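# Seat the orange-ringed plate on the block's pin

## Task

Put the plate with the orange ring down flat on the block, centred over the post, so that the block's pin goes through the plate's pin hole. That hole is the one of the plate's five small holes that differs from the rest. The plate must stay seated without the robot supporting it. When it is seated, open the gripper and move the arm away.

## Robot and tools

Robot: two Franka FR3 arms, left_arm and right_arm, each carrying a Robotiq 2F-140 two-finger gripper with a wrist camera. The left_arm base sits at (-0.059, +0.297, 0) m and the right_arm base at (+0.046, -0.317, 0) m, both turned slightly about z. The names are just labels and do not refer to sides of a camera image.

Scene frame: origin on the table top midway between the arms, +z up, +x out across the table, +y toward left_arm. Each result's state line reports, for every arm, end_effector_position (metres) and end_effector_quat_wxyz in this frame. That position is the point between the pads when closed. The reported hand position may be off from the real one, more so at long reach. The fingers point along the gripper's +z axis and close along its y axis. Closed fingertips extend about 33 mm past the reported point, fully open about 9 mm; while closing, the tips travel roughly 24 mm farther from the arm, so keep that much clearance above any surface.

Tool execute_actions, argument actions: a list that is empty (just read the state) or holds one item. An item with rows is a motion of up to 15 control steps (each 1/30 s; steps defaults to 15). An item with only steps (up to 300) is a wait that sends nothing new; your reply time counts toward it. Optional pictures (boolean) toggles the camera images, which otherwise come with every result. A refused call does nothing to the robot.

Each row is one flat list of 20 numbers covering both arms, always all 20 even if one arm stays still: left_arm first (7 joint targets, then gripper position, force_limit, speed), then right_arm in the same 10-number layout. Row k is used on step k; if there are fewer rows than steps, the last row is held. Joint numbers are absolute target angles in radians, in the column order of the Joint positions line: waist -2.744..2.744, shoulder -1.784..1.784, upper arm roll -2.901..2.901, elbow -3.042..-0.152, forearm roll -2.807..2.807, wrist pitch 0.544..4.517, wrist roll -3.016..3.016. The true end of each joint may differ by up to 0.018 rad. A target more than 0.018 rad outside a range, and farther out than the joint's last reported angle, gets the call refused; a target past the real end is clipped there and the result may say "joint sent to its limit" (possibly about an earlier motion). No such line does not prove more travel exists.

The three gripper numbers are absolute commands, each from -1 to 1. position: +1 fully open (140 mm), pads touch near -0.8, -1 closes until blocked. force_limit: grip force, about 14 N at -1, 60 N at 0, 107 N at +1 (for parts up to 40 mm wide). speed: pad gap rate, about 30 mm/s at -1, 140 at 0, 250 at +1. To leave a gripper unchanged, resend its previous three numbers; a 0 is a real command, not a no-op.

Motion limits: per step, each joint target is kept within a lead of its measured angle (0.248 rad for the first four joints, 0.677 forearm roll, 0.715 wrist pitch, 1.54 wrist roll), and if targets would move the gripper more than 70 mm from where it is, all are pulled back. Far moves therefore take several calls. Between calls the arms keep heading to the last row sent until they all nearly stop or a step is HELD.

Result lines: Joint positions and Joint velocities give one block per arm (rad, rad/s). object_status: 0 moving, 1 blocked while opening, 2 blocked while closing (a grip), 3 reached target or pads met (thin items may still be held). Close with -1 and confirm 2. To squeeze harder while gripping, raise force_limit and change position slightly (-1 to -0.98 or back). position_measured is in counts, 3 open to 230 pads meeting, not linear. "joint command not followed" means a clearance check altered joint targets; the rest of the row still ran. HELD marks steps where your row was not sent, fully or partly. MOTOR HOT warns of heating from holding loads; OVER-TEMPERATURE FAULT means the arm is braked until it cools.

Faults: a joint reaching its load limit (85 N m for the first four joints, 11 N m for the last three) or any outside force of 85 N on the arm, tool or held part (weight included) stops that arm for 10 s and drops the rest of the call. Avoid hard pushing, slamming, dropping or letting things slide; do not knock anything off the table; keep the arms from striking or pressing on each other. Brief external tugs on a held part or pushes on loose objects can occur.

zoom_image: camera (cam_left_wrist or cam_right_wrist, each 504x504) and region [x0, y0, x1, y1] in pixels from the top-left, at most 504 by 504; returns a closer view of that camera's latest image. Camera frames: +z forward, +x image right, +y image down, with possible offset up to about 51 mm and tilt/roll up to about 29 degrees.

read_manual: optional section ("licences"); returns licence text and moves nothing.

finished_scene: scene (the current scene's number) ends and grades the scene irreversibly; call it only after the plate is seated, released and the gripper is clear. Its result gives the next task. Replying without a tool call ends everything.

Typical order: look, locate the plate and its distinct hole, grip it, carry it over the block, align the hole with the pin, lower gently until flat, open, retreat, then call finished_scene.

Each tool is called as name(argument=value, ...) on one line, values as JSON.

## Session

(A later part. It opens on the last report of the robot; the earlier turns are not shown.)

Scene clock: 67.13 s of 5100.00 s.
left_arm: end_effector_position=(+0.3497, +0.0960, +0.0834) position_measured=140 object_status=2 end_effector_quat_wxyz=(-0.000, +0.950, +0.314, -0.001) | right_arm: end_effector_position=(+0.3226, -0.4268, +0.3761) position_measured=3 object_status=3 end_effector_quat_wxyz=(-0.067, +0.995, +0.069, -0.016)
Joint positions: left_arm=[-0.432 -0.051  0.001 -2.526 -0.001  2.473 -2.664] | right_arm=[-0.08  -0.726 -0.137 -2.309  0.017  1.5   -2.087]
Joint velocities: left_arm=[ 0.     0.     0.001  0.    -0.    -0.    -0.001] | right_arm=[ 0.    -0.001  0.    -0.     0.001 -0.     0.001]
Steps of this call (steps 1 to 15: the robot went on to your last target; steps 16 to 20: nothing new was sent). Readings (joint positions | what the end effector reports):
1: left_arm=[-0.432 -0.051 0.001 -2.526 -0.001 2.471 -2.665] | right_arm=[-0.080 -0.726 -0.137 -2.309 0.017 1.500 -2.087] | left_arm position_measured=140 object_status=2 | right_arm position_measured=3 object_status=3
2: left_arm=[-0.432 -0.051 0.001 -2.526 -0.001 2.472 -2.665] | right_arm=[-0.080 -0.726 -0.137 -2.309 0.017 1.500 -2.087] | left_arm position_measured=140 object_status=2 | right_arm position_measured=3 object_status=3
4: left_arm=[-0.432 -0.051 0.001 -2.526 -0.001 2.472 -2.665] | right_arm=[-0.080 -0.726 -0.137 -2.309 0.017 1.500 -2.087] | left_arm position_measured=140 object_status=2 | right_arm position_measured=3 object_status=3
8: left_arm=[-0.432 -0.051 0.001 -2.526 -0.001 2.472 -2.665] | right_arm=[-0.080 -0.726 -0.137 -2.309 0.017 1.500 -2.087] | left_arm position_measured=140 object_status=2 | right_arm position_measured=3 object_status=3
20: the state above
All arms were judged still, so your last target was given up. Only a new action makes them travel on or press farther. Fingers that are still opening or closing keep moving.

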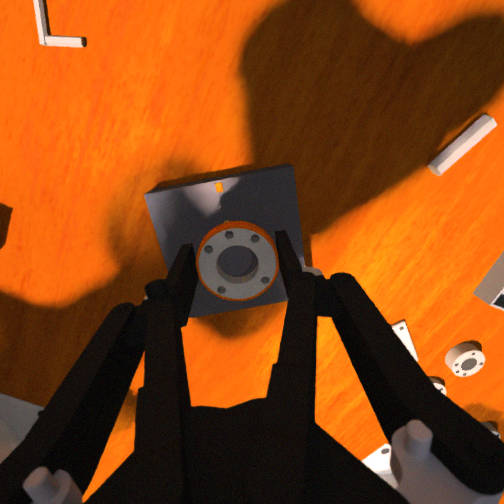

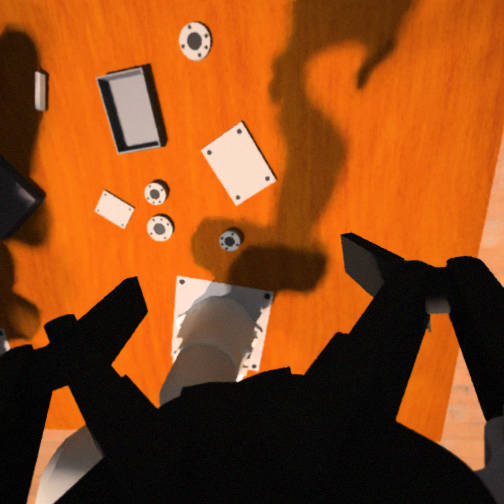

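execute_actions(actions=[{"rows":[[-0.428,-0.0326,0,-2.5383,0,2.5057,-2.658,-1,0,-0.5,-0.08,-0.726,-0.137,-2.309,0.017,1.5,-2.087,1,0,0]]}], pictures=false)

execute_actions(actions=[{"steps":20}])

zoom_image(camera="cam_left_wrist", region=[180,200,300,320])

Scene clock: 72.00 s of 5100.00 s.
left_arm: end_effector_position=(+0.3485, +0.0976, +0.0745) position_measured=140 object_status=2 end_effector_quat_wxyz=(-0.001, +0.949, +0.314, -0.001) | right_arm: end_effector_position=(+0.3226, -0.4268, +0.3761) position_measured=3 object_status=3 end_effector_quat_wxyz=(-0.067, +0.995, +0.069, -0.016)
Joint positions: left_arm=[-0.43  -0.036  0.001 -2.537 -0.001  2.499 -2.664] | right_arm=[-0.08  -0.726 -0.137 -2.309  0.017  1.5   -2.087]
Joint velocities: left_arm=[ 0.    -0.001 -0.    -0.001 -0.001  0.009 -0.   ] | right_arm=[-0.001 -0.    -0.001 -0.001 -0.    -0.001 -0.001]
Steps of this call (steps 1 to 90: nothing new was sent; then 1.37 s passed at rest; steps 91 to 105: all 15 steps of this action). Readings (joint positions | what the end effector reports):
91: left_arm=[-0.432 -0.049 0.001 -2.527 -0.001 2.478 -2.664] | right_arm=[-0.080 -0.726 -0.137 -2.309 0.017 1.500 -2.087] | left_arm position_measured=140 object_status=2 | right_arm position_measured=3 object_status=3
92: left_arm=[-0.432 -0.045 0.001 -2.530 -0.001 2.483 -2.664] | right_arm=[-0.080 -0.726 -0.137 -2.309 0.017 1.500 -2.087] | left_arm position_measured=140 object_status=2 | right_arm position_measured=3 object_status=3
94: left_arm=[-0.431 -0.038 0.001 -2.535 -0.001 2.489 -2.664] | right_arm=[-0.080 -0.726 -0.137 -2.309 0.017 1.500 -2.087] | left_arm position_measured=140 object_status=2 | right_arm position_measured=3 object_status=3
98: left_arm=[-0.430 -0.036 0.001 -2.536 -0.001 2.495 -2.664] | right_arm=[-0.080 -0.726 -0.137 -2.309 0.017 1.500 -2.087] | left_arm position_measured=140 object_status=2 | right_arm position_measured=3 object_status=3
105: the state above

Scene clock: 72.67 s of 5100.00 s.
left_arm: end_effector_position=(+0.3488, +0.0975, +0.0745) position_measured=140 object_status=2 end_effector_quat_wxyz=(-0.000, +0.949, +0.314, -0.001) | right_arm: end_effector_position=(+0.3226, -0.4268, +0.3761) position_measured=3 object_status=3 end_effector_quat_wxyz=(-0.067, +0.995, +0.069, -0.016)
Joint positions: left_arm=[-0.43  -0.036  0.001 -2.537 -0.001  2.5   -2.664] | right_arm=[-0.08  -0.726 -0.137 -2.309  0.017  1.5   -2.087]
Joint velocities: left_arm=[-0.001  0.    -0.001 -0.    -0.    -0.     0.   ] | right_arm=[-0.     0.002 -0.     0.002 -0.001  0.    -0.001]
Steps of this call (steps 1 to 15: the robot went on to your last target; steps 16 to 20: nothing new was sent). Readings (joint positions | what the end effector reports):
1: left_arm=[-0.430 -0.036 0.001 -2.537 -0.001 2.499 -2.664] | right_arm=[-0.080 -0.726 -0.137 -2.309 0.017 1.500 -2.087] | left_arm position_measured=140 object_status=2 | right_arm position_measured=3 object_status=3
2: left_arm=[-0.430 -0.036 0.001 -2.537 -0.001 2.499 -2.664] | right_arm=[-0.080 -0.726 -0.137 -2.309 0.017 1.500 -2.087] | left_arm position_measured=140 object_status=2 | right_arm position_measured=3 object_status=3
4: left_arm=[-0.430 -0.036 0.001 -2.537 -0.001 2.500 -2.664] | right_arm=[-0.080 -0.726 -0.137 -2.309 0.017 1.500 -2.087] | left_arm position_measured=140 object_status=2 | right_arm position_measured=3 object_status=3
8: left_arm=[-0.430 -0.036 0.001 -2.537 -0.001 2.500 -2.664] | right_arm=[-0.080 -0.726 -0.137 -2.309 0.017 1.500 -2.087] | left_arm position_measured=140 object_status=2 | right_arm position_measured=3 object_status=3
20: the state above
All arms were judged still, so your last target was given up. Only a new action makes them travel on or press farther. Fingers that are still opening or closing keep moving.

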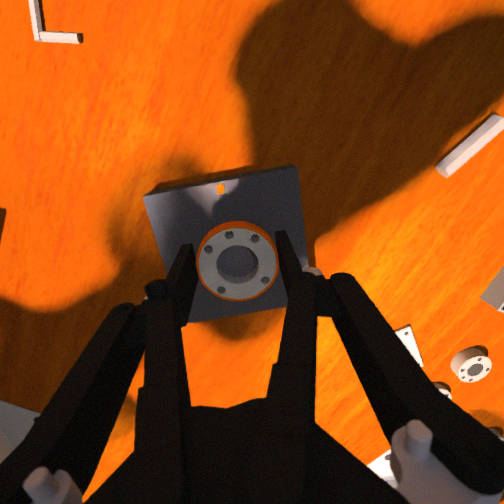

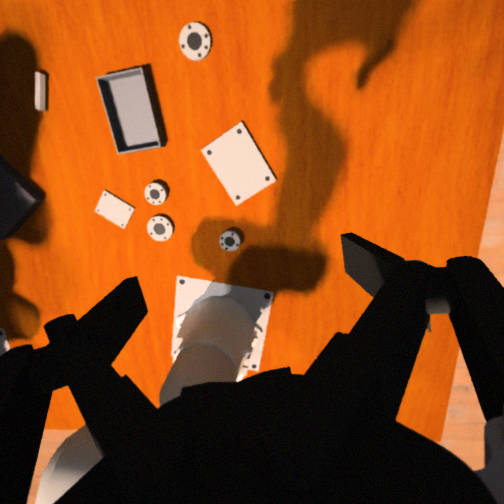

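Region (180, 200, 300, 320) of cam_left_wrist's 504x504 image, scaled by 4.200, with more detail than that image has.

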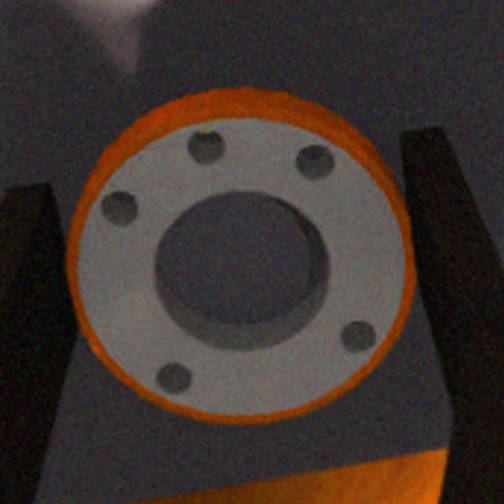

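execute_actions(actions=[{"rows":[[-0.428,-0.041,0,-2.545,0,2.504,-2.658,-1,0,-0.5,-0.08,-0.726,-0.137,-2.309,0.017,1.5,-2.087,1,0,0]],"steps":10}], pictures=false)

execute_actions(actions=[{"rows":[[-0.428,-0.030,0,-2.545,0,2.515,-2.658,-1,0,-0.5,-0.08,-0.726,-0.137,-2.309,0.017,1.5,-2.087,1,0,0]]}])

zoom_image(camera="cam_left_wrist", region=[180,200,300,320])

Scene clock: 79.50 s of 5100.00 s.
left_arm: end_effector_position=(+0.3479, +0.0979, +0.0745) position_measured=140 object_status=2 end_effector_quat_wxyz=(+0.000, +0.949, +0.314, -0.000) | right_arm: end_effector_position=(+0.3226, -0.4268, +0.3761) position_measured=3 object_status=3 end_effector_quat_wxyz=(-0.067, +0.995, +0.069, -0.016)
Joint positions: left_arm=[-0.43  -0.04   0.001 -2.542 -0.001  2.503 -2.664] | right_arm=[-0.08  -0.726 -0.137 -2.309  0.017  1.5   -2.087]
Joint velocities: left_arm=[-0.001 -0.001 -0.    -0.     0.001  0.001 -0.001] | right_arm=[ 0.001  0.001 -0.    -0.    -0.001 -0.    -0.   ]
Steps of this call (steps 1 to 90: nothing new was sent; then 3.50 s passed at rest; steps 91 to 100: all 10 steps of this action). Readings (joint positions | what the end effector reports):
91: left_arm=[-0.430 -0.037 0.001 -2.538 -0.001 2.501 -2.664] | right_arm=[-0.080 -0.726 -0.137 -2.309 0.017 1.500 -2.087] | left_arm position_measured=140 object_status=2 | right_arm position_measured=3 object_status=3
92: left_arm=[-0.430 -0.038 0.001 -2.539 -0.001 2.501 -2.664] | right_arm=[-0.080 -0.726 -0.137 -2.309 0.017 1.500 -2.087] | left_arm position_measured=140 object_status=2 | right_arm position_measured=3 object_status=3
94: left_arm=[-0.430 -0.039 0.001 -2.541 -0.001 2.502 -2.664] | right_arm=[-0.080 -0.726 -0.137 -2.309 0.017 1.500 -2.087] | left_arm position_measured=140 object_status=2 | right_arm position_measured=3 object_status=3
98: left_arm=[-0.430 -0.039 0.001 -2.542 -0.001 2.502 -2.664] | right_arm=[-0.080 -0.726 -0.137 -2.309 0.017 1.500 -2.087] | left_arm position_measured=140 object_status=2 | right_arm position_measured=3 object_status=3
100: the state above

Scene clock: 80.00 s of 5100.00 s.
left_arm: end_effector_position=(+0.3480, +0.0979, +0.0744) position_measured=140 object_status=2 end_effector_quat_wxyz=(+0.000, +0.949, +0.315, -0.000) | right_arm: end_effector_position=(+0.3226, -0.4268, +0.3761) position_measured=3 object_status=3 end_effector_quat_wxyz=(-0.067, +0.995, +0.069, -0.016)
Joint positions: left_arm=[-0.43  -0.039  0.001 -2.542 -0.001  2.503 -2.664] | right_arm=[-0.08  -0.726 -0.137 -2.309  0.017  1.5   -2.087]
Joint velocities: left_arm=[-0.     0.    -0.     0.002 -0.    -0.     0.001] | right_arm=[-0.001 -0.001  0.001 -0.001 -0.001 -0.001 -0.002]
Steps of this call (steps 1 to 15: all 15 steps of this action). Readings (joint positions | what the end effector reports):
1: left_arm=[-0.430 -0.039 0.001 -2.542 -0.001 2.503 -2.664] | right_arm=[-0.080 -0.726 -0.137 -2.309 0.017 1.500 -2.087] | left_arm position_measured=140 object_status=2 | right_arm position_measured=3 object_status=3
2: left_arm=[-0.430 -0.039 0.001 -2.542 -0.001 2.503 -2.664] | right_arm=[-0.080 -0.726 -0.137 -2.309 0.017 1.500 -2.087] | left_arm position_measured=140 object_status=2 | right_arm position_measured=3 object_status=3
4: left_arm=[-0.430 -0.039 0.001 -2.542 -0.001 2.503 -2.664] | right_arm=[-0.080 -0.726 -0.137 -2.309 0.017 1.500 -2.087] | left_arm position_measured=140 object_status=2 | right_arm position_measured=3 object_status=3
8: left_arm=[-0.430 -0.039 0.001 -2.542 -0.001 2.503 -2.664] | right_arm=[-0.080 -0.726 -0.137 -2.309 0.017 1.500 -2.087] | left_arm position_measured=140 object_status=2 | right_arm position_measured=3 object_status=3
15: the state above

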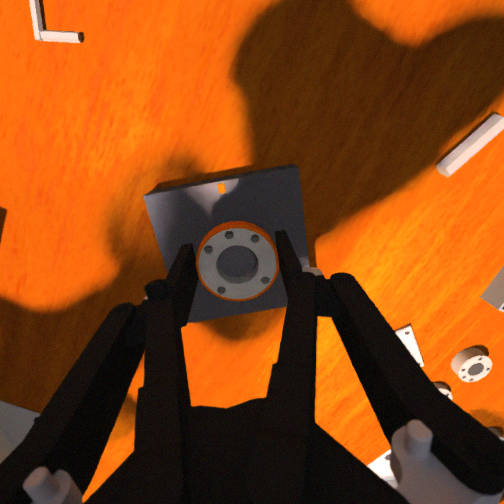

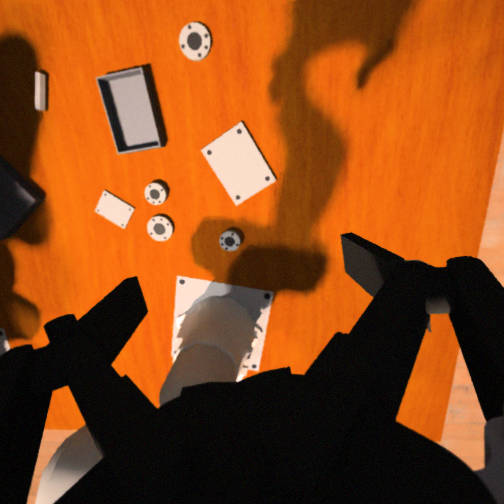

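Region (180, 200, 300, 320) of cam_left_wrist's 504x504 image, scaled by 4.200, with more detail than that image has.

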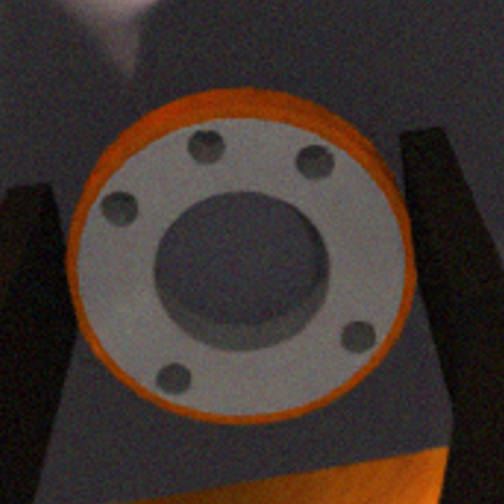

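execute_actions(actions=[{"rows":[[-0.434,-0.048,0,-2.549,0,2.501,-2.664,-1,0,-0.5,-0.08,-0.726,-0.137,-2.309,0.017,1.5,-2.087,1,0,0]]}], pictures=false)

execute_actions(actions=[{"rows":[[-0.434,-0.036,0,-2.552,0,2.516,-2.664,-1,0,-0.5,-0.08,-0.726,-0.137,-2.309,0.017,1.5,-2.087,1,0,0]]}])

zoom_image(camera="cam_left_wrist", region=[180,200,300,320])

Scene clock: 84.83 s of 5100.00 s.
left_arm: end_effector_position=(+0.3459, +0.0983, +0.0747) position_measured=140 object_status=2 end_effector_quat_wxyz=(+0.000, +0.949, +0.314, -0.000) | right_arm: end_effector_position=(+0.3226, -0.4268, +0.3761) position_measured=3 object_status=3 end_effector_quat_wxyz=(-0.067, +0.995, +0.069, -0.016)
Joint positions: left_arm=[-0.432 -0.045  0.001 -2.548 -0.001  2.503 -2.664] | right_arm=[-0.08  -0.726 -0.137 -2.309  0.017  1.5   -2.087]
Joint velocities: left_arm=[-0.001  0.    -0.    -0.     0.002  0.     0.001] | right_arm=[ 0.001 -0.    -0.002  0.001  0.     0.    -0.   ]
Steps of this call (steps 1 to 15: the robot went on to your last target; steps 16 to 90: nothing new was sent; then 1.33 s passed at rest; steps 91 to 105: all 15 steps of this action). Readings (joint positions | what the end effector reports):
91: left_arm=[-0.431 -0.041 0.001 -2.543 -0.001 2.503 -2.664] | right_arm=[-0.080 -0.726 -0.137 -2.309 0.017 1.500 -2.087] | left_arm position_measured=140 object_status=2 | right_arm position_measured=3 object_status=3
92: left_arm=[-0.431 -0.043 0.001 -2.545 -0.001 2.503 -2.664] | right_arm=[-0.080 -0.726 -0.137 -2.309 0.017 1.500 -2.087] | left_arm position_measured=140 object_status=2 | right_arm position_measured=3 object_status=3
94: left_arm=[-0.431 -0.044 0.001 -2.546 -0.001 2.503 -2.664] | right_arm=[-0.080 -0.726 -0.137 -2.309 0.017 1.500 -2.087] | left_arm position_measured=140 object_status=2 | right_arm position_measured=3 object_status=3
98: left_arm=[-0.431 -0.045 0.001 -2.548 -0.001 2.503 -2.664] | right_arm=[-0.080 -0.726 -0.137 -2.309 0.017 1.500 -2.087] | left_arm position_measured=140 object_status=2 | right_arm position_measured=3 object_status=3
105: the state above

Scene clock: 85.33 s of 5100.00 s.
left_arm: end_effector_position=(+0.3462, +0.0982, +0.0744) position_measured=140 object_status=2 end_effector_quat_wxyz=(+0.001, +0.949, +0.314, +0.000) | right_arm: end_effector_position=(+0.3226, -0.4268, +0.3761) position_measured=3 object_status=3 end_effector_quat_wxyz=(-0.067, +0.995, +0.069, -0.016)
Joint positions: left_arm=[-0.432 -0.044  0.001 -2.548 -0.001  2.505 -2.664] | right_arm=[-0.08  -0.726 -0.137 -2.309  0.017  1.5   -2.087]
Joint velocities: left_arm=[-0.001 -0.001 -0.001  0.001  0.001 -0.001 -0.001] | right_arm=[-0.     0.    -0.    -0.001 -0.    -0.     0.   ]
Steps of this call (steps 1 to 15: all 15 steps of this action). Readings (joint positions | what the end effector reports):
1: left_arm=[-0.432 -0.044 0.001 -2.548 -0.001 2.505 -2.664] | right_arm=[-0.080 -0.726 -0.137 -2.309 0.017 1.500 -2.087] | left_arm position_measured=140 object_status=2 | right_arm position_measured=3 object_status=3
2: left_arm=[-0.432 -0.044 0.001 -2.548 -0.001 2.505 -2.664] | right_arm=[-0.080 -0.726 -0.137 -2.309 0.017 1.500 -2.087] | left_arm position_measured=140 object_status=2 | right_arm position_measured=3 object_status=3
4: left_arm=[-0.432 -0.044 0.001 -2.548 -0.001 2.505 -2.664] | right_arm=[-0.080 -0.726 -0.137 -2.309 0.017 1.500 -2.087] | left_arm position_measured=140 object_status=2 | right_arm position_measured=3 object_status=3
8: left_arm=[-0.432 -0.044 0.001 -2.548 -0.001 2.505 -2.664] | right_arm=[-0.080 -0.726 -0.137 -2.309 0.017 1.500 -2.087] | left_arm position_measured=140 object_status=2 | right_arm position_measured=3 object_status=3
15: the state above

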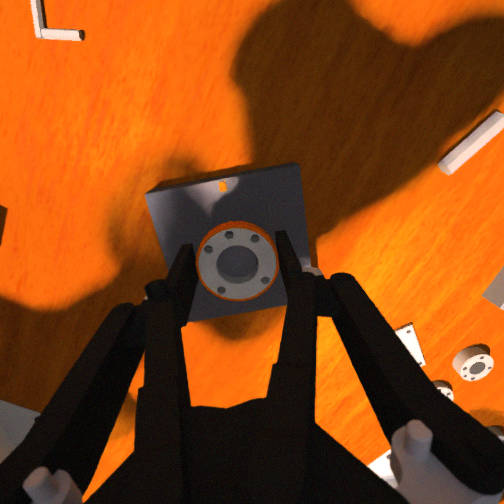

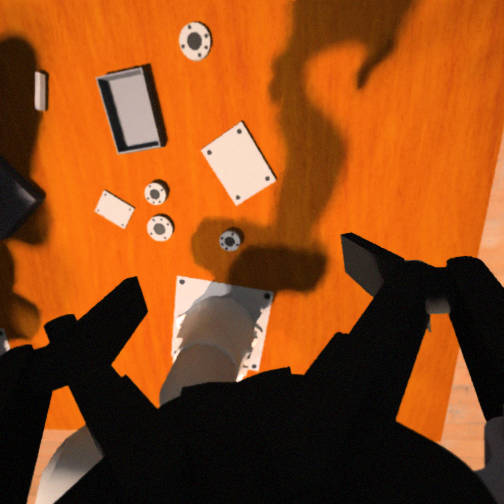

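Region (180, 200, 300, 320) of cam_left_wrist's 504x504 image, scaled by 4.200, with more detail than that image has.

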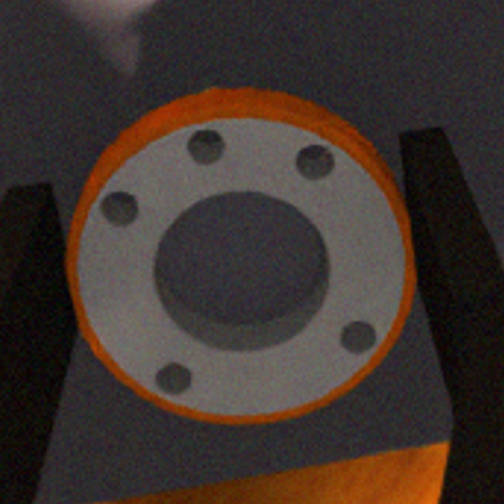

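execute_actions(actions=[{"rows":[[-0.439,-0.050,0,-2.551,0,2.503,-2.666,-1,0,-0.5,-0.08,-0.726,-0.137,-2.309,0.017,1.5,-2.087,1,0,0]]}], pictures=false)

execute_actions(actions=[{"rows":[[-0.439,-0.038,0,-2.554,0,2.518,-2.666,-1,0,-0.5,-0.08,-0.726,-0.137,-2.309,0.017,1.5,-2.087,1,0,0]]}])

zoom_image(camera="cam_left_wrist", region=[180,200,300,320])

Scene clock: 89.57 s of 5100.00 s.
left_arm: end_effector_position=(+0.3448, +0.0964, +0.0750) position_measured=140 object_status=2 end_effector_quat_wxyz=(+0.001, +0.950, +0.312, +0.000) | right_arm: end_effector_position=(+0.3226, -0.4268, +0.3761) position_measured=3 object_status=3 end_effector_quat_wxyz=(-0.067, +0.995, +0.069, -0.016)
Joint positions: left_arm=[-0.437 -0.047  0.001 -2.55  -0.001  2.505 -2.664] | right_arm=[-0.08  -0.726 -0.137 -2.309  0.017  1.5   -2.087]
Joint velocities: left_arm=[-0.     0.    -0.    -0.     0.    -0.001  0.001] | right_arm=[-0.001  0.    -0.001 -0.     0.    -0.    -0.001]
Steps of this call (steps 1 to 15: the robot went on to your last target; steps 16 to 90: nothing new was sent; then 0.73 s passed at rest; steps 91 to 105: all 15 steps of this action). Readings (joint positions | what the end effector reports):
91: left_arm=[-0.432 -0.045 0.001 -2.548 -0.001 2.505 -2.664] | right_arm=[-0.080 -0.726 -0.137 -2.309 0.017 1.500 -2.087] | left_arm position_measured=140 object_status=2 | right_arm position_measured=3 object_status=3
92: left_arm=[-0.434 -0.046 0.001 -2.549 -0.001 2.505 -2.664] | right_arm=[-0.080 -0.726 -0.137 -2.309 0.017 1.500 -2.087] | left_arm position_measured=140 object_status=2 | right_arm position_measured=3 object_status=3
94: left_arm=[-0.436 -0.047 0.001 -2.549 -0.001 2.505 -2.664] | right_arm=[-0.080 -0.726 -0.137 -2.309 0.017 1.500 -2.087] | left_arm position_measured=140 object_status=2 | right_arm position_measured=3 object_status=3
98: left_arm=[-0.436 -0.047 0.001 -2.550 -0.001 2.505 -2.664] | right_arm=[-0.080 -0.726 -0.137 -2.309 0.017 1.500 -2.087] | left_arm position_measured=140 object_status=2 | right_arm position_measured=3 object_status=3
105: the state above

Scene clock: 90.07 s of 5100.00 s.
left_arm: end_effector_position=(+0.3451, +0.0962, +0.0745) position_measured=140 object_status=2 end_effector_quat_wxyz=(+0.001, +0.950, +0.312, +0.001) | right_arm: end_effector_position=(+0.3226, -0.4268, +0.3761) position_measured=3 object_status=3 end_effector_quat_wxyz=(-0.067, +0.995, +0.069, -0.016)
Joint positions: left_arm=[-0.437 -0.046  0.001 -2.55  -0.001  2.507 -2.664] | right_arm=[-0.08  -0.726 -0.137 -2.309  0.017  1.5   -2.087]
Joint velocities: left_arm=[ 0.    -0.001 -0.001  0.001 -0.001  0.    -0.002] | right_arm=[-0.001  0.001 -0.001  0.001  0.002  0.001 -0.001]
Steps of this call (steps 1 to 15: all 15 steps of this action). Readings (joint positions | what the end effector reports):
1: left_arm=[-0.437 -0.046 0.001 -2.550 -0.001 2.506 -2.664] | right_arm=[-0.080 -0.726 -0.137 -2.309 0.017 1.500 -2.087] | left_arm position_measured=140 object_status=2 | right_arm position_measured=3 object_status=3
2: left_arm=[-0.437 -0.046 0.001 -2.550 -0.001 2.507 -2.664] | right_arm=[-0.080 -0.726 -0.137 -2.309 0.017 1.500 -2.087] | left_arm position_measured=140 object_status=2 | right_arm position_measured=3 object_status=3
4: left_arm=[-0.437 -0.046 0.001 -2.550 -0.001 2.507 -2.664] | right_arm=[-0.080 -0.726 -0.137 -2.309 0.017 1.500 -2.087] | left_arm position_measured=140 object_status=2 | right_arm position_measured=3 object_status=3
8: left_arm=[-0.437 -0.046 0.001 -2.550 -0.001 2.507 -2.664] | right_arm=[-0.080 -0.726 -0.137 -2.309 0.017 1.500 -2.087] | left_arm position_measured=140 object_status=2 | right_arm position_measured=3 object_status=3
15: the state above

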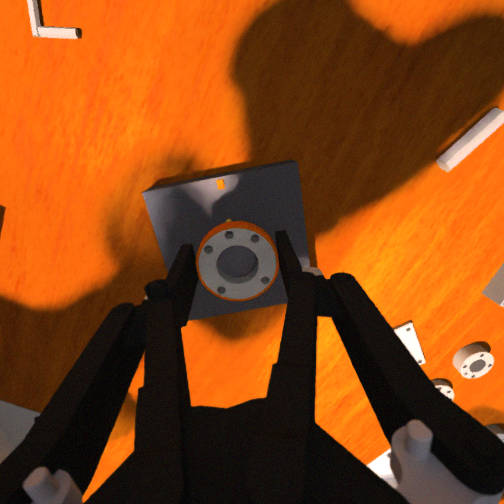

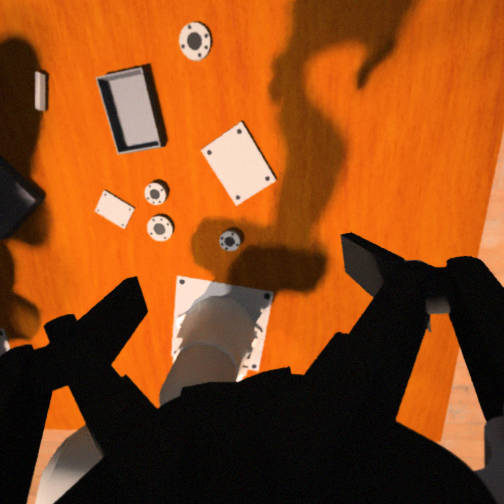

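Region (180, 200, 300, 320) of cam_left_wrist's 504x504 image, scaled by 4.200, with more detail than that image has.

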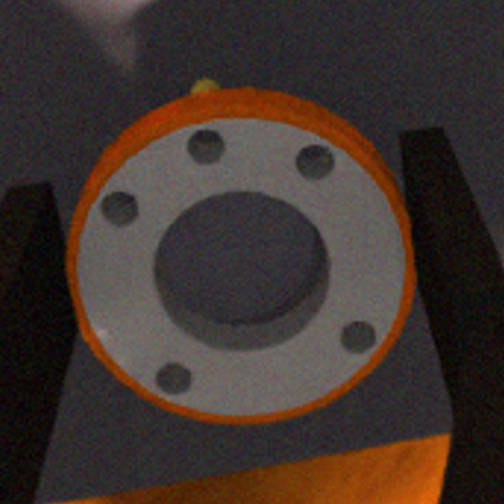

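execute_actions(actions=[{"rows":[[-0.4325,-0.052,0,-2.554,0,2.504,-2.666,-1,0,-0.5,-0.08,-0.726,-0.137,-2.309,0.017,1.5,-2.087,1,0,0]]}], pictures=false)

execute_actions(actions=[{"rows":[[-0.4325,-0.041,0,-2.558,0,2.519,-2.666,-1,0,-0.5,-0.08,-0.726,-0.137,-2.309,0.017,1.5,-2.087,1,0,0]]}])

zoom_image(camera="cam_left_wrist", region=[180,200,300,320])

Scene clock: 95.50 s of 5100.00 s.
left_arm: end_effector_position=(+0.3446, +0.0972, +0.0750) position_measured=140 object_status=2 end_effector_quat_wxyz=(+0.001, +0.950, +0.312, +0.001) | right_arm: end_effector_position=(+0.3226, -0.4268, +0.3761) position_measured=3 object_status=3 end_effector_quat_wxyz=(-0.067, +0.995, +0.069, -0.016)
Joint positions: left_arm=[-0.435 -0.049  0.001 -2.553 -0.001  2.507 -2.664] | right_arm=[-0.08  -0.726 -0.137 -2.309  0.017  1.5   -2.087]
Joint velocities: left_arm=[ 0.001 -0.001  0.001  0.    -0.003 -0.     0.   ] | right_arm=[-0.     0.     0.001 -0.     0.001  0.001 -0.001]
Steps of this call (steps 1 to 15: the robot went on to your last target; steps 16 to 90: nothing new was sent; then 1.93 s passed at rest; steps 91 to 105: all 15 steps of this action). Readings (joint positions | what the end effector reports):
91: left_arm=[-0.436 -0.047 0.001 -2.551 -0.001 2.507 -2.664] | right_arm=[-0.080 -0.726 -0.137 -2.309 0.017 1.500 -2.087] | left_arm position_measured=140 object_status=2 | right_arm position_measured=3 object_status=3
92: left_arm=[-0.436 -0.048 0.001 -2.551 -0.001 2.507 -2.664] | right_arm=[-0.080 -0.726 -0.137 -2.309 0.017 1.500 -2.087] | left_arm position_measured=140 object_status=2 | right_arm position_measured=3 object_status=3
94: left_arm=[-0.435 -0.049 0.001 -2.552 -0.001 2.507 -2.664] | right_arm=[-0.080 -0.726 -0.137 -2.309 0.017 1.500 -2.087] | left_arm position_measured=140 object_status=2 | right_arm position_measured=3 object_status=3
98: left_arm=[-0.435 -0.049 0.001 -2.553 -0.001 2.507 -2.664] | right_arm=[-0.080 -0.726 -0.137 -2.309 0.017 1.500 -2.087] | left_arm position_measured=140 object_status=2 | right_arm position_measured=3 object_status=3
105: the state above

Scene clock: 96.00 s of 5100.00 s.
left_arm: end_effector_position=(+0.3448, +0.0972, +0.0745) position_measured=140 object_status=2 end_effector_quat_wxyz=(+0.001, +0.950, +0.312, +0.001) | right_arm: end_effector_position=(+0.3226, -0.4268, +0.3761) position_measured=3 object_status=3 end_effector_quat_wxyz=(-0.067, +0.995, +0.069, -0.016)
Joint positions: left_arm=[-0.435 -0.048  0.001 -2.553 -0.001  2.509 -2.664] | right_arm=[-0.08  -0.726 -0.137 -2.309  0.017  1.5   -2.087]
Joint velocities: left_arm=[ 0.001  0.001 -0.001 -0.001  0.     0.001 -0.   ] | right_arm=[ 0.    -0.     0.001  0.     0.     0.    -0.001]
Steps of this call (steps 1 to 15: all 15 steps of this action). Readings (joint positions | what the end effector reports):
1: left_arm=[-0.435 -0.048 0.001 -2.553 -0.001 2.508 -2.664] | right_arm=[-0.080 -0.726 -0.137 -2.309 0.017 1.500 -2.087] | left_arm position_measured=140 object_status=2 | right_arm position_measured=3 object_status=3
2: left_arm=[-0.435 -0.048 0.001 -2.553 -0.001 2.509 -2.664] | right_arm=[-0.080 -0.726 -0.137 -2.309 0.017 1.500 -2.087] | left_arm position_measured=140 object_status=2 | right_arm position_measured=3 object_status=3
4: left_arm=[-0.435 -0.048 0.001 -2.553 -0.001 2.509 -2.664] | right_arm=[-0.080 -0.726 -0.137 -2.309 0.017 1.500 -2.087] | left_arm position_measured=140 object_status=2 | right_arm position_measured=3 object_status=3
8: left_arm=[-0.435 -0.048 0.001 -2.553 -0.001 2.509 -2.664] | right_arm=[-0.080 -0.726 -0.137 -2.309 0.017 1.500 -2.087] | left_arm position_measured=140 object_status=2 | right_arm position_measured=3 object_status=3
15: the state above

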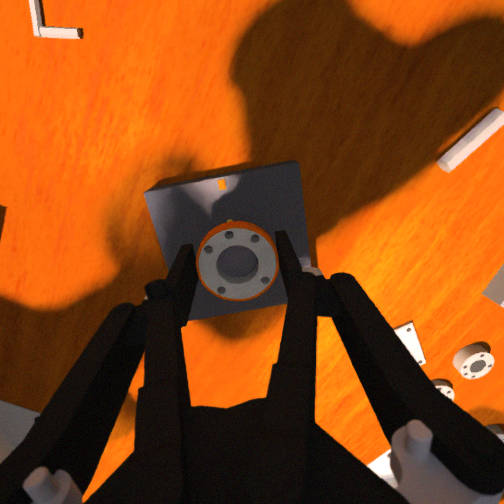

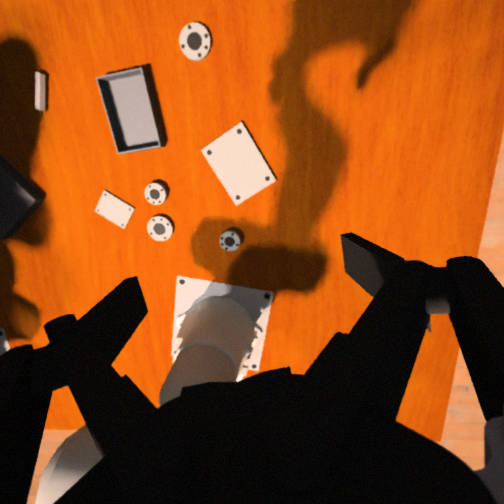

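Region (180, 200, 300, 320) of cam_left_wrist's 504x504 image, scaled by 4.200, with more detail than that image has.

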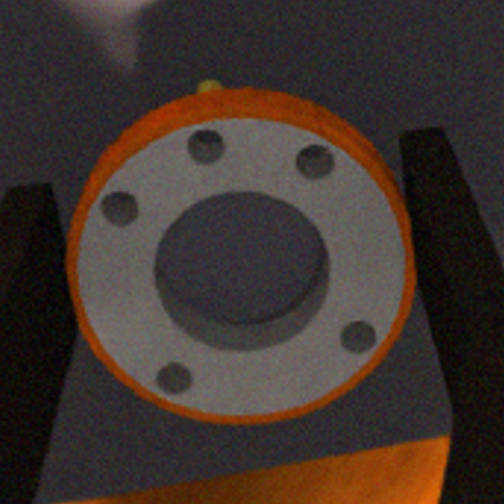

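execute_actions(actions=[{"rows":[[-0.4305,-0.051,0,-2.552,0,2.504,-2.666,-1,0,-0.5,-0.08,-0.726,-0.137,-2.309,0.017,1.5,-2.087,1,0,0]]}], pictures=false)

execute_actions(actions=[{"rows":[[-0.4305,-0.039,0,-2.557,0,2.520,-2.666,-1,0,-0.5,-0.08,-0.726,-0.137,-2.309,0.017,1.5,-2.087,1,0,0]]}])

zoom_image(camera="cam_left_wrist", region=[180,200,300,320])

Scene clock: 100.63 s of 5100.00 s.
left_arm: end_effector_position=(+0.3448, +0.0981, +0.0747) position_measured=140 object_status=2 end_effector_quat_wxyz=(+0.001, +0.950, +0.313, +0.001) | right_arm: end_effector_position=(+0.3226, -0.4268, +0.3761) position_measured=3 object_status=3 end_effector_quat_wxyz=(-0.067, +0.995, +0.069, -0.016)
Joint positions: left_arm=[-0.433 -0.049  0.001 -2.553 -0.001  2.507 -2.664] | right_arm=[-0.08  -0.726 -0.137 -2.309  0.017  1.5   -2.087]
Joint velocities: left_arm=[ 0.001  0.001 -0.001 -0.001  0.     0.    -0.001] | right_arm=[-0.     0.    -0.    -0.001  0.     0.001  0.002]
Steps of this call (steps 1 to 15: the robot went on to your last target; steps 16 to 90: nothing new was sent; then 1.13 s passed at rest; steps 91 to 105: all 15 steps of this action). Readings (joint positions | what the end effector reports):
91: left_arm=[-0.435 -0.048 0.001 -2.553 -0.001 2.509 -2.664] | right_arm=[-0.080 -0.726 -0.137 -2.309 0.017 1.500 -2.087] | left_arm position_measured=140 object_status=2 | right_arm position_measured=3 object_status=3
92: left_arm=[-0.434 -0.049 0.001 -2.553 -0.001 2.508 -2.664] | right_arm=[-0.080 -0.726 -0.137 -2.309 0.017 1.500 -2.087] | left_arm position_measured=140 object_status=2 | right_arm position_measured=3 object_status=3
94: left_arm=[-0.433 -0.049 0.001 -2.553 -0.001 2.508 -2.664] | right_arm=[-0.080 -0.726 -0.137 -2.309 0.017 1.500 -2.087] | left_arm position_measured=140 object_status=2 | right_arm position_measured=3 object_status=3
98: left_arm=[-0.433 -0.049 0.001 -2.553 -0.001 2.507 -2.664] | right_arm=[-0.080 -0.726 -0.137 -2.309 0.017 1.500 -2.087] | left_arm position_measured=140 object_status=2 | right_arm position_measured=3 object_status=3
105: the state above

Scene clock: 101.13 s of 5100.00 s.
left_arm: end_effector_position=(+0.3450, +0.0981, +0.0743) position_measured=140 object_status=2 end_effector_quat_wxyz=(+0.001, +0.950, +0.313, +0.001) | right_arm: end_effector_position=(+0.3226, -0.4268, +0.3761) position_measured=3 object_status=3 end_effector_quat_wxyz=(-0.067, +0.995, +0.069, -0.016)
Joint positions: left_arm=[-0.433 -0.047  0.001 -2.553 -0.001  2.509 -2.664] | right_arm=[-0.08  -0.726 -0.137 -2.309  0.017  1.5   -2.087]
Joint velocities: left_arm=[ 0.     0.001  0.     0.001 -0.     0.    -0.001] | right_arm=[ 0.    -0.001  0.     0.001  0.     0.    -0.001]
Steps of this call (steps 1 to 15: all 15 steps of this action). Readings (joint positions | what the end effector reports):
1: left_arm=[-0.433 -0.048 0.001 -2.553 -0.001 2.508 -2.664] | right_arm=[-0.080 -0.726 -0.137 -2.309 0.017 1.500 -2.087] | left_arm position_measured=140 object_status=2 | right_arm position_measured=3 object_status=3
2: left_arm=[-0.433 -0.047 0.001 -2.553 -0.001 2.509 -2.664] | right_arm=[-0.080 -0.726 -0.137 -2.309 0.017 1.500 -2.087] | left_arm position_measured=140 object_status=2 | right_arm position_measured=3 object_status=3
4: left_arm=[-0.433 -0.047 0.001 -2.553 -0.001 2.509 -2.664] | right_arm=[-0.080 -0.726 -0.137 -2.309 0.017 1.500 -2.087] | left_arm position_measured=140 object_status=2 | right_arm position_measured=3 object_status=3
8: left_arm=[-0.433 -0.047 0.001 -2.553 -0.001 2.509 -2.664] | right_arm=[-0.080 -0.726 -0.137 -2.309 0.017 1.500 -2.087] | left_arm position_measured=140 object_status=2 | right_arm position_measured=3 object_status=3
15: the state above

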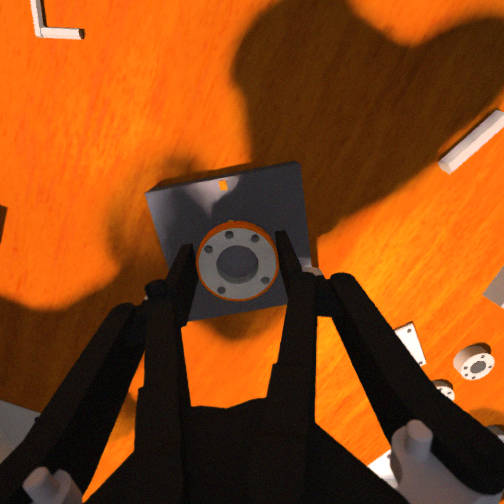

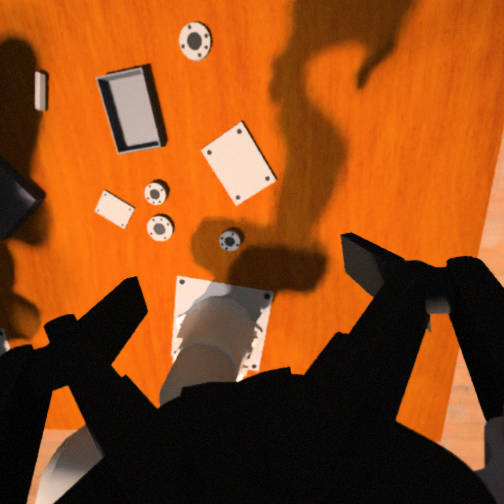

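Region (180, 200, 300, 320) of cam_left_wrist's 504x504 image, scaled by 4.200, with more detail than that image has.

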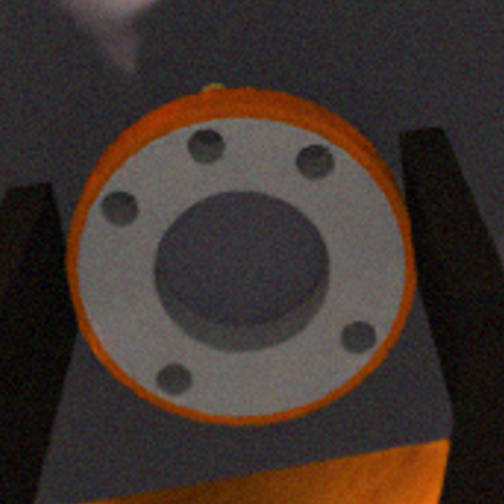

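execute_actions(actions=[{"rows":[[-0.432,-0.030,0,-2.552,0,2.526,-2.666,-1,0,-0.5,-0.08,-0.726,-0.137,-2.309,0.017,1.5,-2.087,1,0,0]]}])

zoom_image(camera="cam_left_wrist", region=[180,200,300,320])

Scene clock: 104.20 s of 5100.00 s.
left_arm: end_effector_position=(+0.3452, +0.0981, +0.0742) position_measured=140 object_status=2 end_effector_quat_wxyz=(+0.001, +0.950, +0.313, +0.000) | right_arm: end_effector_position=(+0.3226, -0.4268, +0.3761) position_measured=3 object_status=3 end_effector_quat_wxyz=(-0.067, +0.995, +0.069, -0.016)
Joint positions: left_arm=[-0.433 -0.046  0.001 -2.551 -0.001  2.506 -2.664] | right_arm=[-0.08  -0.726 -0.137 -2.309  0.017  1.5   -2.087]
Joint velocities: left_arm=[-0.002 -0.    -0.001 -0.     0.001 -0.001 -0.001] | right_arm=[ 0.    -0.001 -0.001 -0.001  0.001 -0.    -0.   ]
Steps of this call (steps 1 to 15: the robot went on to your last target; steps 16 to 77: nothing new was sent; steps 78 to 92: all 15 steps of this action). Readings (joint positions | what the end effector reports):
78: left_arm=[-0.433 -0.047 0.001 -2.553 -0.001 2.509 -2.664] | right_arm=[-0.080 -0.726 -0.137 -2.309 0.017 1.500 -2.087] | left_arm position_measured=140 object_status=2 | right_arm position_measured=3 object_status=3
79: left_arm=[-0.433 -0.046 0.001 -2.552 -0.001 2.508 -2.664] | right_arm=[-0.080 -0.726 -0.137 -2.309 0.017 1.500 -2.087] | left_arm position_measured=140 object_status=2 | right_arm position_measured=3 object_status=3
81: left_arm=[-0.433 -0.046 0.001 -2.552 -0.001 2.507 -2.664] | right_arm=[-0.080 -0.726 -0.137 -2.309 0.017 1.500 -2.087] | left_arm position_measured=140 object_status=2 | right_arm position_measured=3 object_status=3
85: left_arm=[-0.433 -0.046 0.001 -2.551 -0.001 2.507 -2.664] | right_arm=[-0.080 -0.726 -0.137 -2.309 0.017 1.500 -2.087] | left_arm position_measured=140 object_status=2 | right_arm position_measured=3 object_status=3
92: the state above

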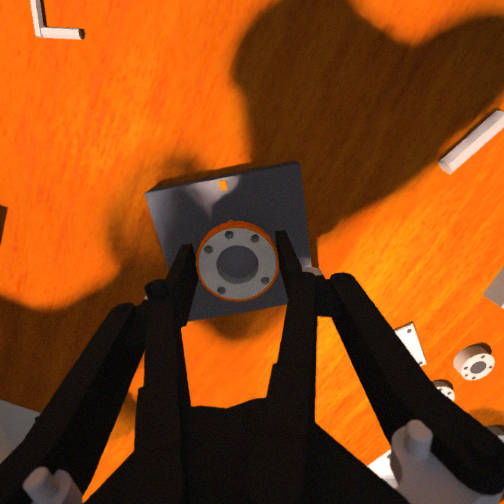

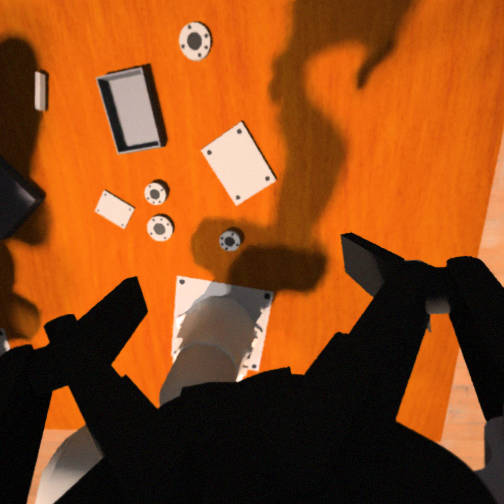

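Region (180, 200, 300, 320) of cam_left_wrist's 504x504 image, scaled by 4.200, with more detail than that image has.

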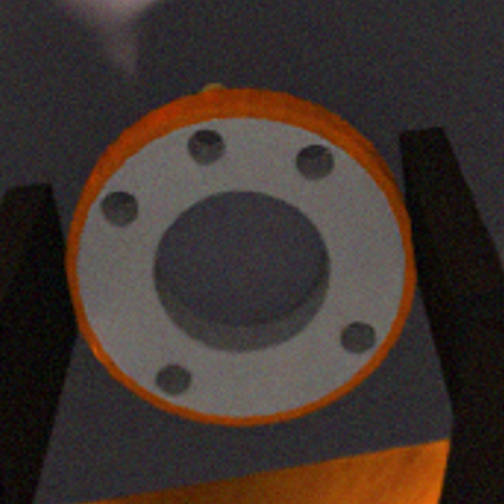

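execute_actions(actions=[{"rows":[[-0.4285,-0.052,0,-2.553,0,2.504,-2.666,-1,0,-0.5,-0.08,-0.726,-0.137,-2.309,0.017,1.5,-2.087,1,0,0]]}], pictures=false)

execute_actions(actions=[{"rows":[[-0.4285,-0.039,0,-2.557,0,2.520,-2.666,-1,0,-0.5,-0.08,-0.726,-0.137,-2.309,0.017,1.5,-2.087,1,0,0]]}])

zoom_image(camera="cam_left_wrist", region=[180,200,300,320])

Scene clock: 108.87 s of 5100.00 s.
left_arm: end_effector_position=(+0.3455, +0.0987, +0.0752) position_measured=140 object_status=2 end_effector_quat_wxyz=(+0.001, +0.949, +0.314, +0.001) | right_arm: end_effector_position=(+0.3226, -0.4268, +0.3761) position_measured=3 object_status=3 end_effector_quat_wxyz=(-0.067, +0.995, +0.069, -0.016)
Joint positions: left_arm=[-0.431 -0.049  0.001 -2.552 -0.001  2.505 -2.664] | right_arm=[-0.08  -0.726 -0.137 -2.309  0.017  1.5   -2.087]
Joint velocities: left_arm=[ 0.001  0.001 -0.    -0.    -0.     0.     0.002] | right_arm=[-0.     0.001 -0.    -0.001  0.001 -0.    -0.002]
Steps of this call (steps 1 to 15: the robot went on to your last target; steps 16 to 90: nothing new was sent; then 1.17 s passed at rest; steps 91 to 105: all 15 steps of this action). Readings (joint positions | what the end effector reports):
91: left_arm=[-0.432 -0.047 0.001 -2.551 -0.001 2.505 -2.664] | right_arm=[-0.080 -0.726 -0.137 -2.309 0.017 1.500 -2.087] | left_arm position_measured=140 object_status=2 | right_arm position_measured=3 object_status=3
92: left_arm=[-0.432 -0.048 0.001 -2.551 -0.001 2.505 -2.664] | right_arm=[-0.080 -0.726 -0.137 -2.309 0.017 1.500 -2.087] | left_arm position_measured=140 object_status=2 | right_arm position_measured=3 object_status=3
94: left_arm=[-0.431 -0.049 0.001 -2.551 -0.001 2.505 -2.664] | right_arm=[-0.080 -0.726 -0.137 -2.309 0.017 1.500 -2.087] | left_arm position_measured=140 object_status=2 | right_arm position_measured=3 object_status=3
98: left_arm=[-0.431 -0.049 0.001 -2.552 -0.001 2.505 -2.664] | right_arm=[-0.080 -0.726 -0.137 -2.309 0.017 1.500 -2.087] | left_arm position_measured=140 object_status=2 | right_arm position_measured=3 object_status=3
105: the state above

Scene clock: 109.37 s of 5100.00 s.
left_arm: end_effector_position=(+0.3459, +0.0988, +0.0743) position_measured=140 object_status=2 end_effector_quat_wxyz=(+0.001, +0.949, +0.314, +0.001) | right_arm: end_effector_position=(+0.3226, -0.4268, +0.3761) position_measured=3 object_status=3 end_effector_quat_wxyz=(-0.067, +0.995, +0.069, -0.016)
Joint positions: left_arm=[-0.43  -0.047  0.001 -2.553 -0.001  2.509 -2.664] | right_arm=[-0.08  -0.726 -0.137 -2.309  0.017  1.5   -2.087]
Joint velocities: left_arm=[ 0.    -0.    -0.001 -0.001 -0.     0.    -0.001] | right_arm=[-0.    -0.001 -0.002 -0.    -0.001 -0.    -0.001]
Steps of this call (steps 1 to 15: all 15 steps of this action). Readings (joint positions | what the end effector reports):
1: left_arm=[-0.431 -0.048 0.001 -2.552 -0.001 2.507 -2.664] | right_arm=[-0.080 -0.726 -0.137 -2.309 0.017 1.500 -2.087] | left_arm position_measured=140 object_status=2 | right_arm position_measured=3 object_status=3
2: left_arm=[-0.431 -0.047 0.001 -2.553 -0.001 2.509 -2.664] | right_arm=[-0.080 -0.726 -0.137 -2.309 0.017 1.500 -2.087] | left_arm position_measured=140 object_status=2 | right_arm position_measured=3 object_status=3
4: left_arm=[-0.430 -0.047 0.001 -2.553 -0.001 2.509 -2.664] | right_arm=[-0.080 -0.726 -0.137 -2.309 0.017 1.500 -2.087] | left_arm position_measured=140 object_status=2 | right_arm position_measured=3 object_status=3
8: left_arm=[-0.430 -0.047 0.001 -2.553 -0.001 2.509 -2.664] | right_arm=[-0.080 -0.726 -0.137 -2.309 0.017 1.500 -2.087] | left_arm position_measured=140 object_status=2 | right_arm position_measured=3 object_status=3
15: the state above

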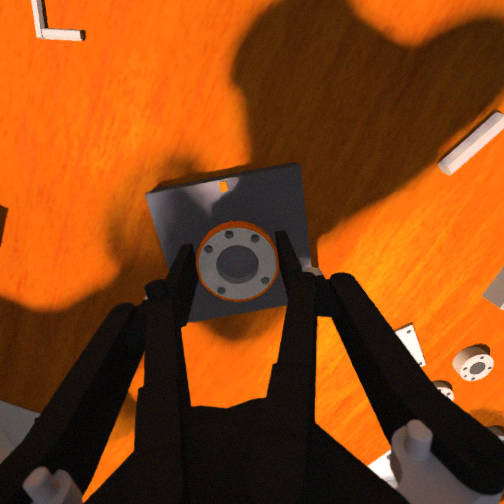

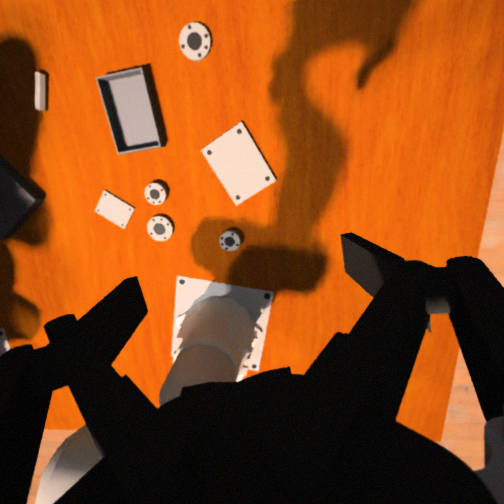

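Region (180, 200, 300, 320) of cam_left_wrist's 504x504 image, scaled by 4.200, with more detail than that image has.

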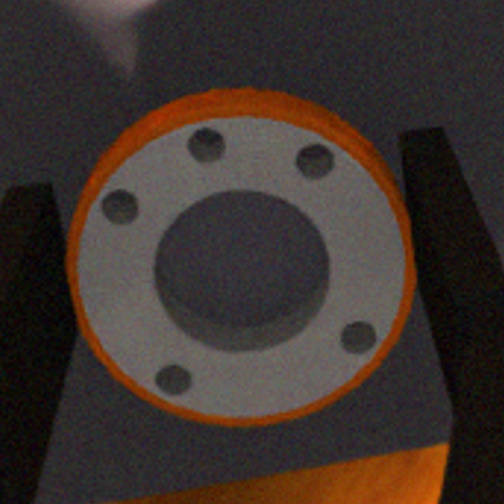

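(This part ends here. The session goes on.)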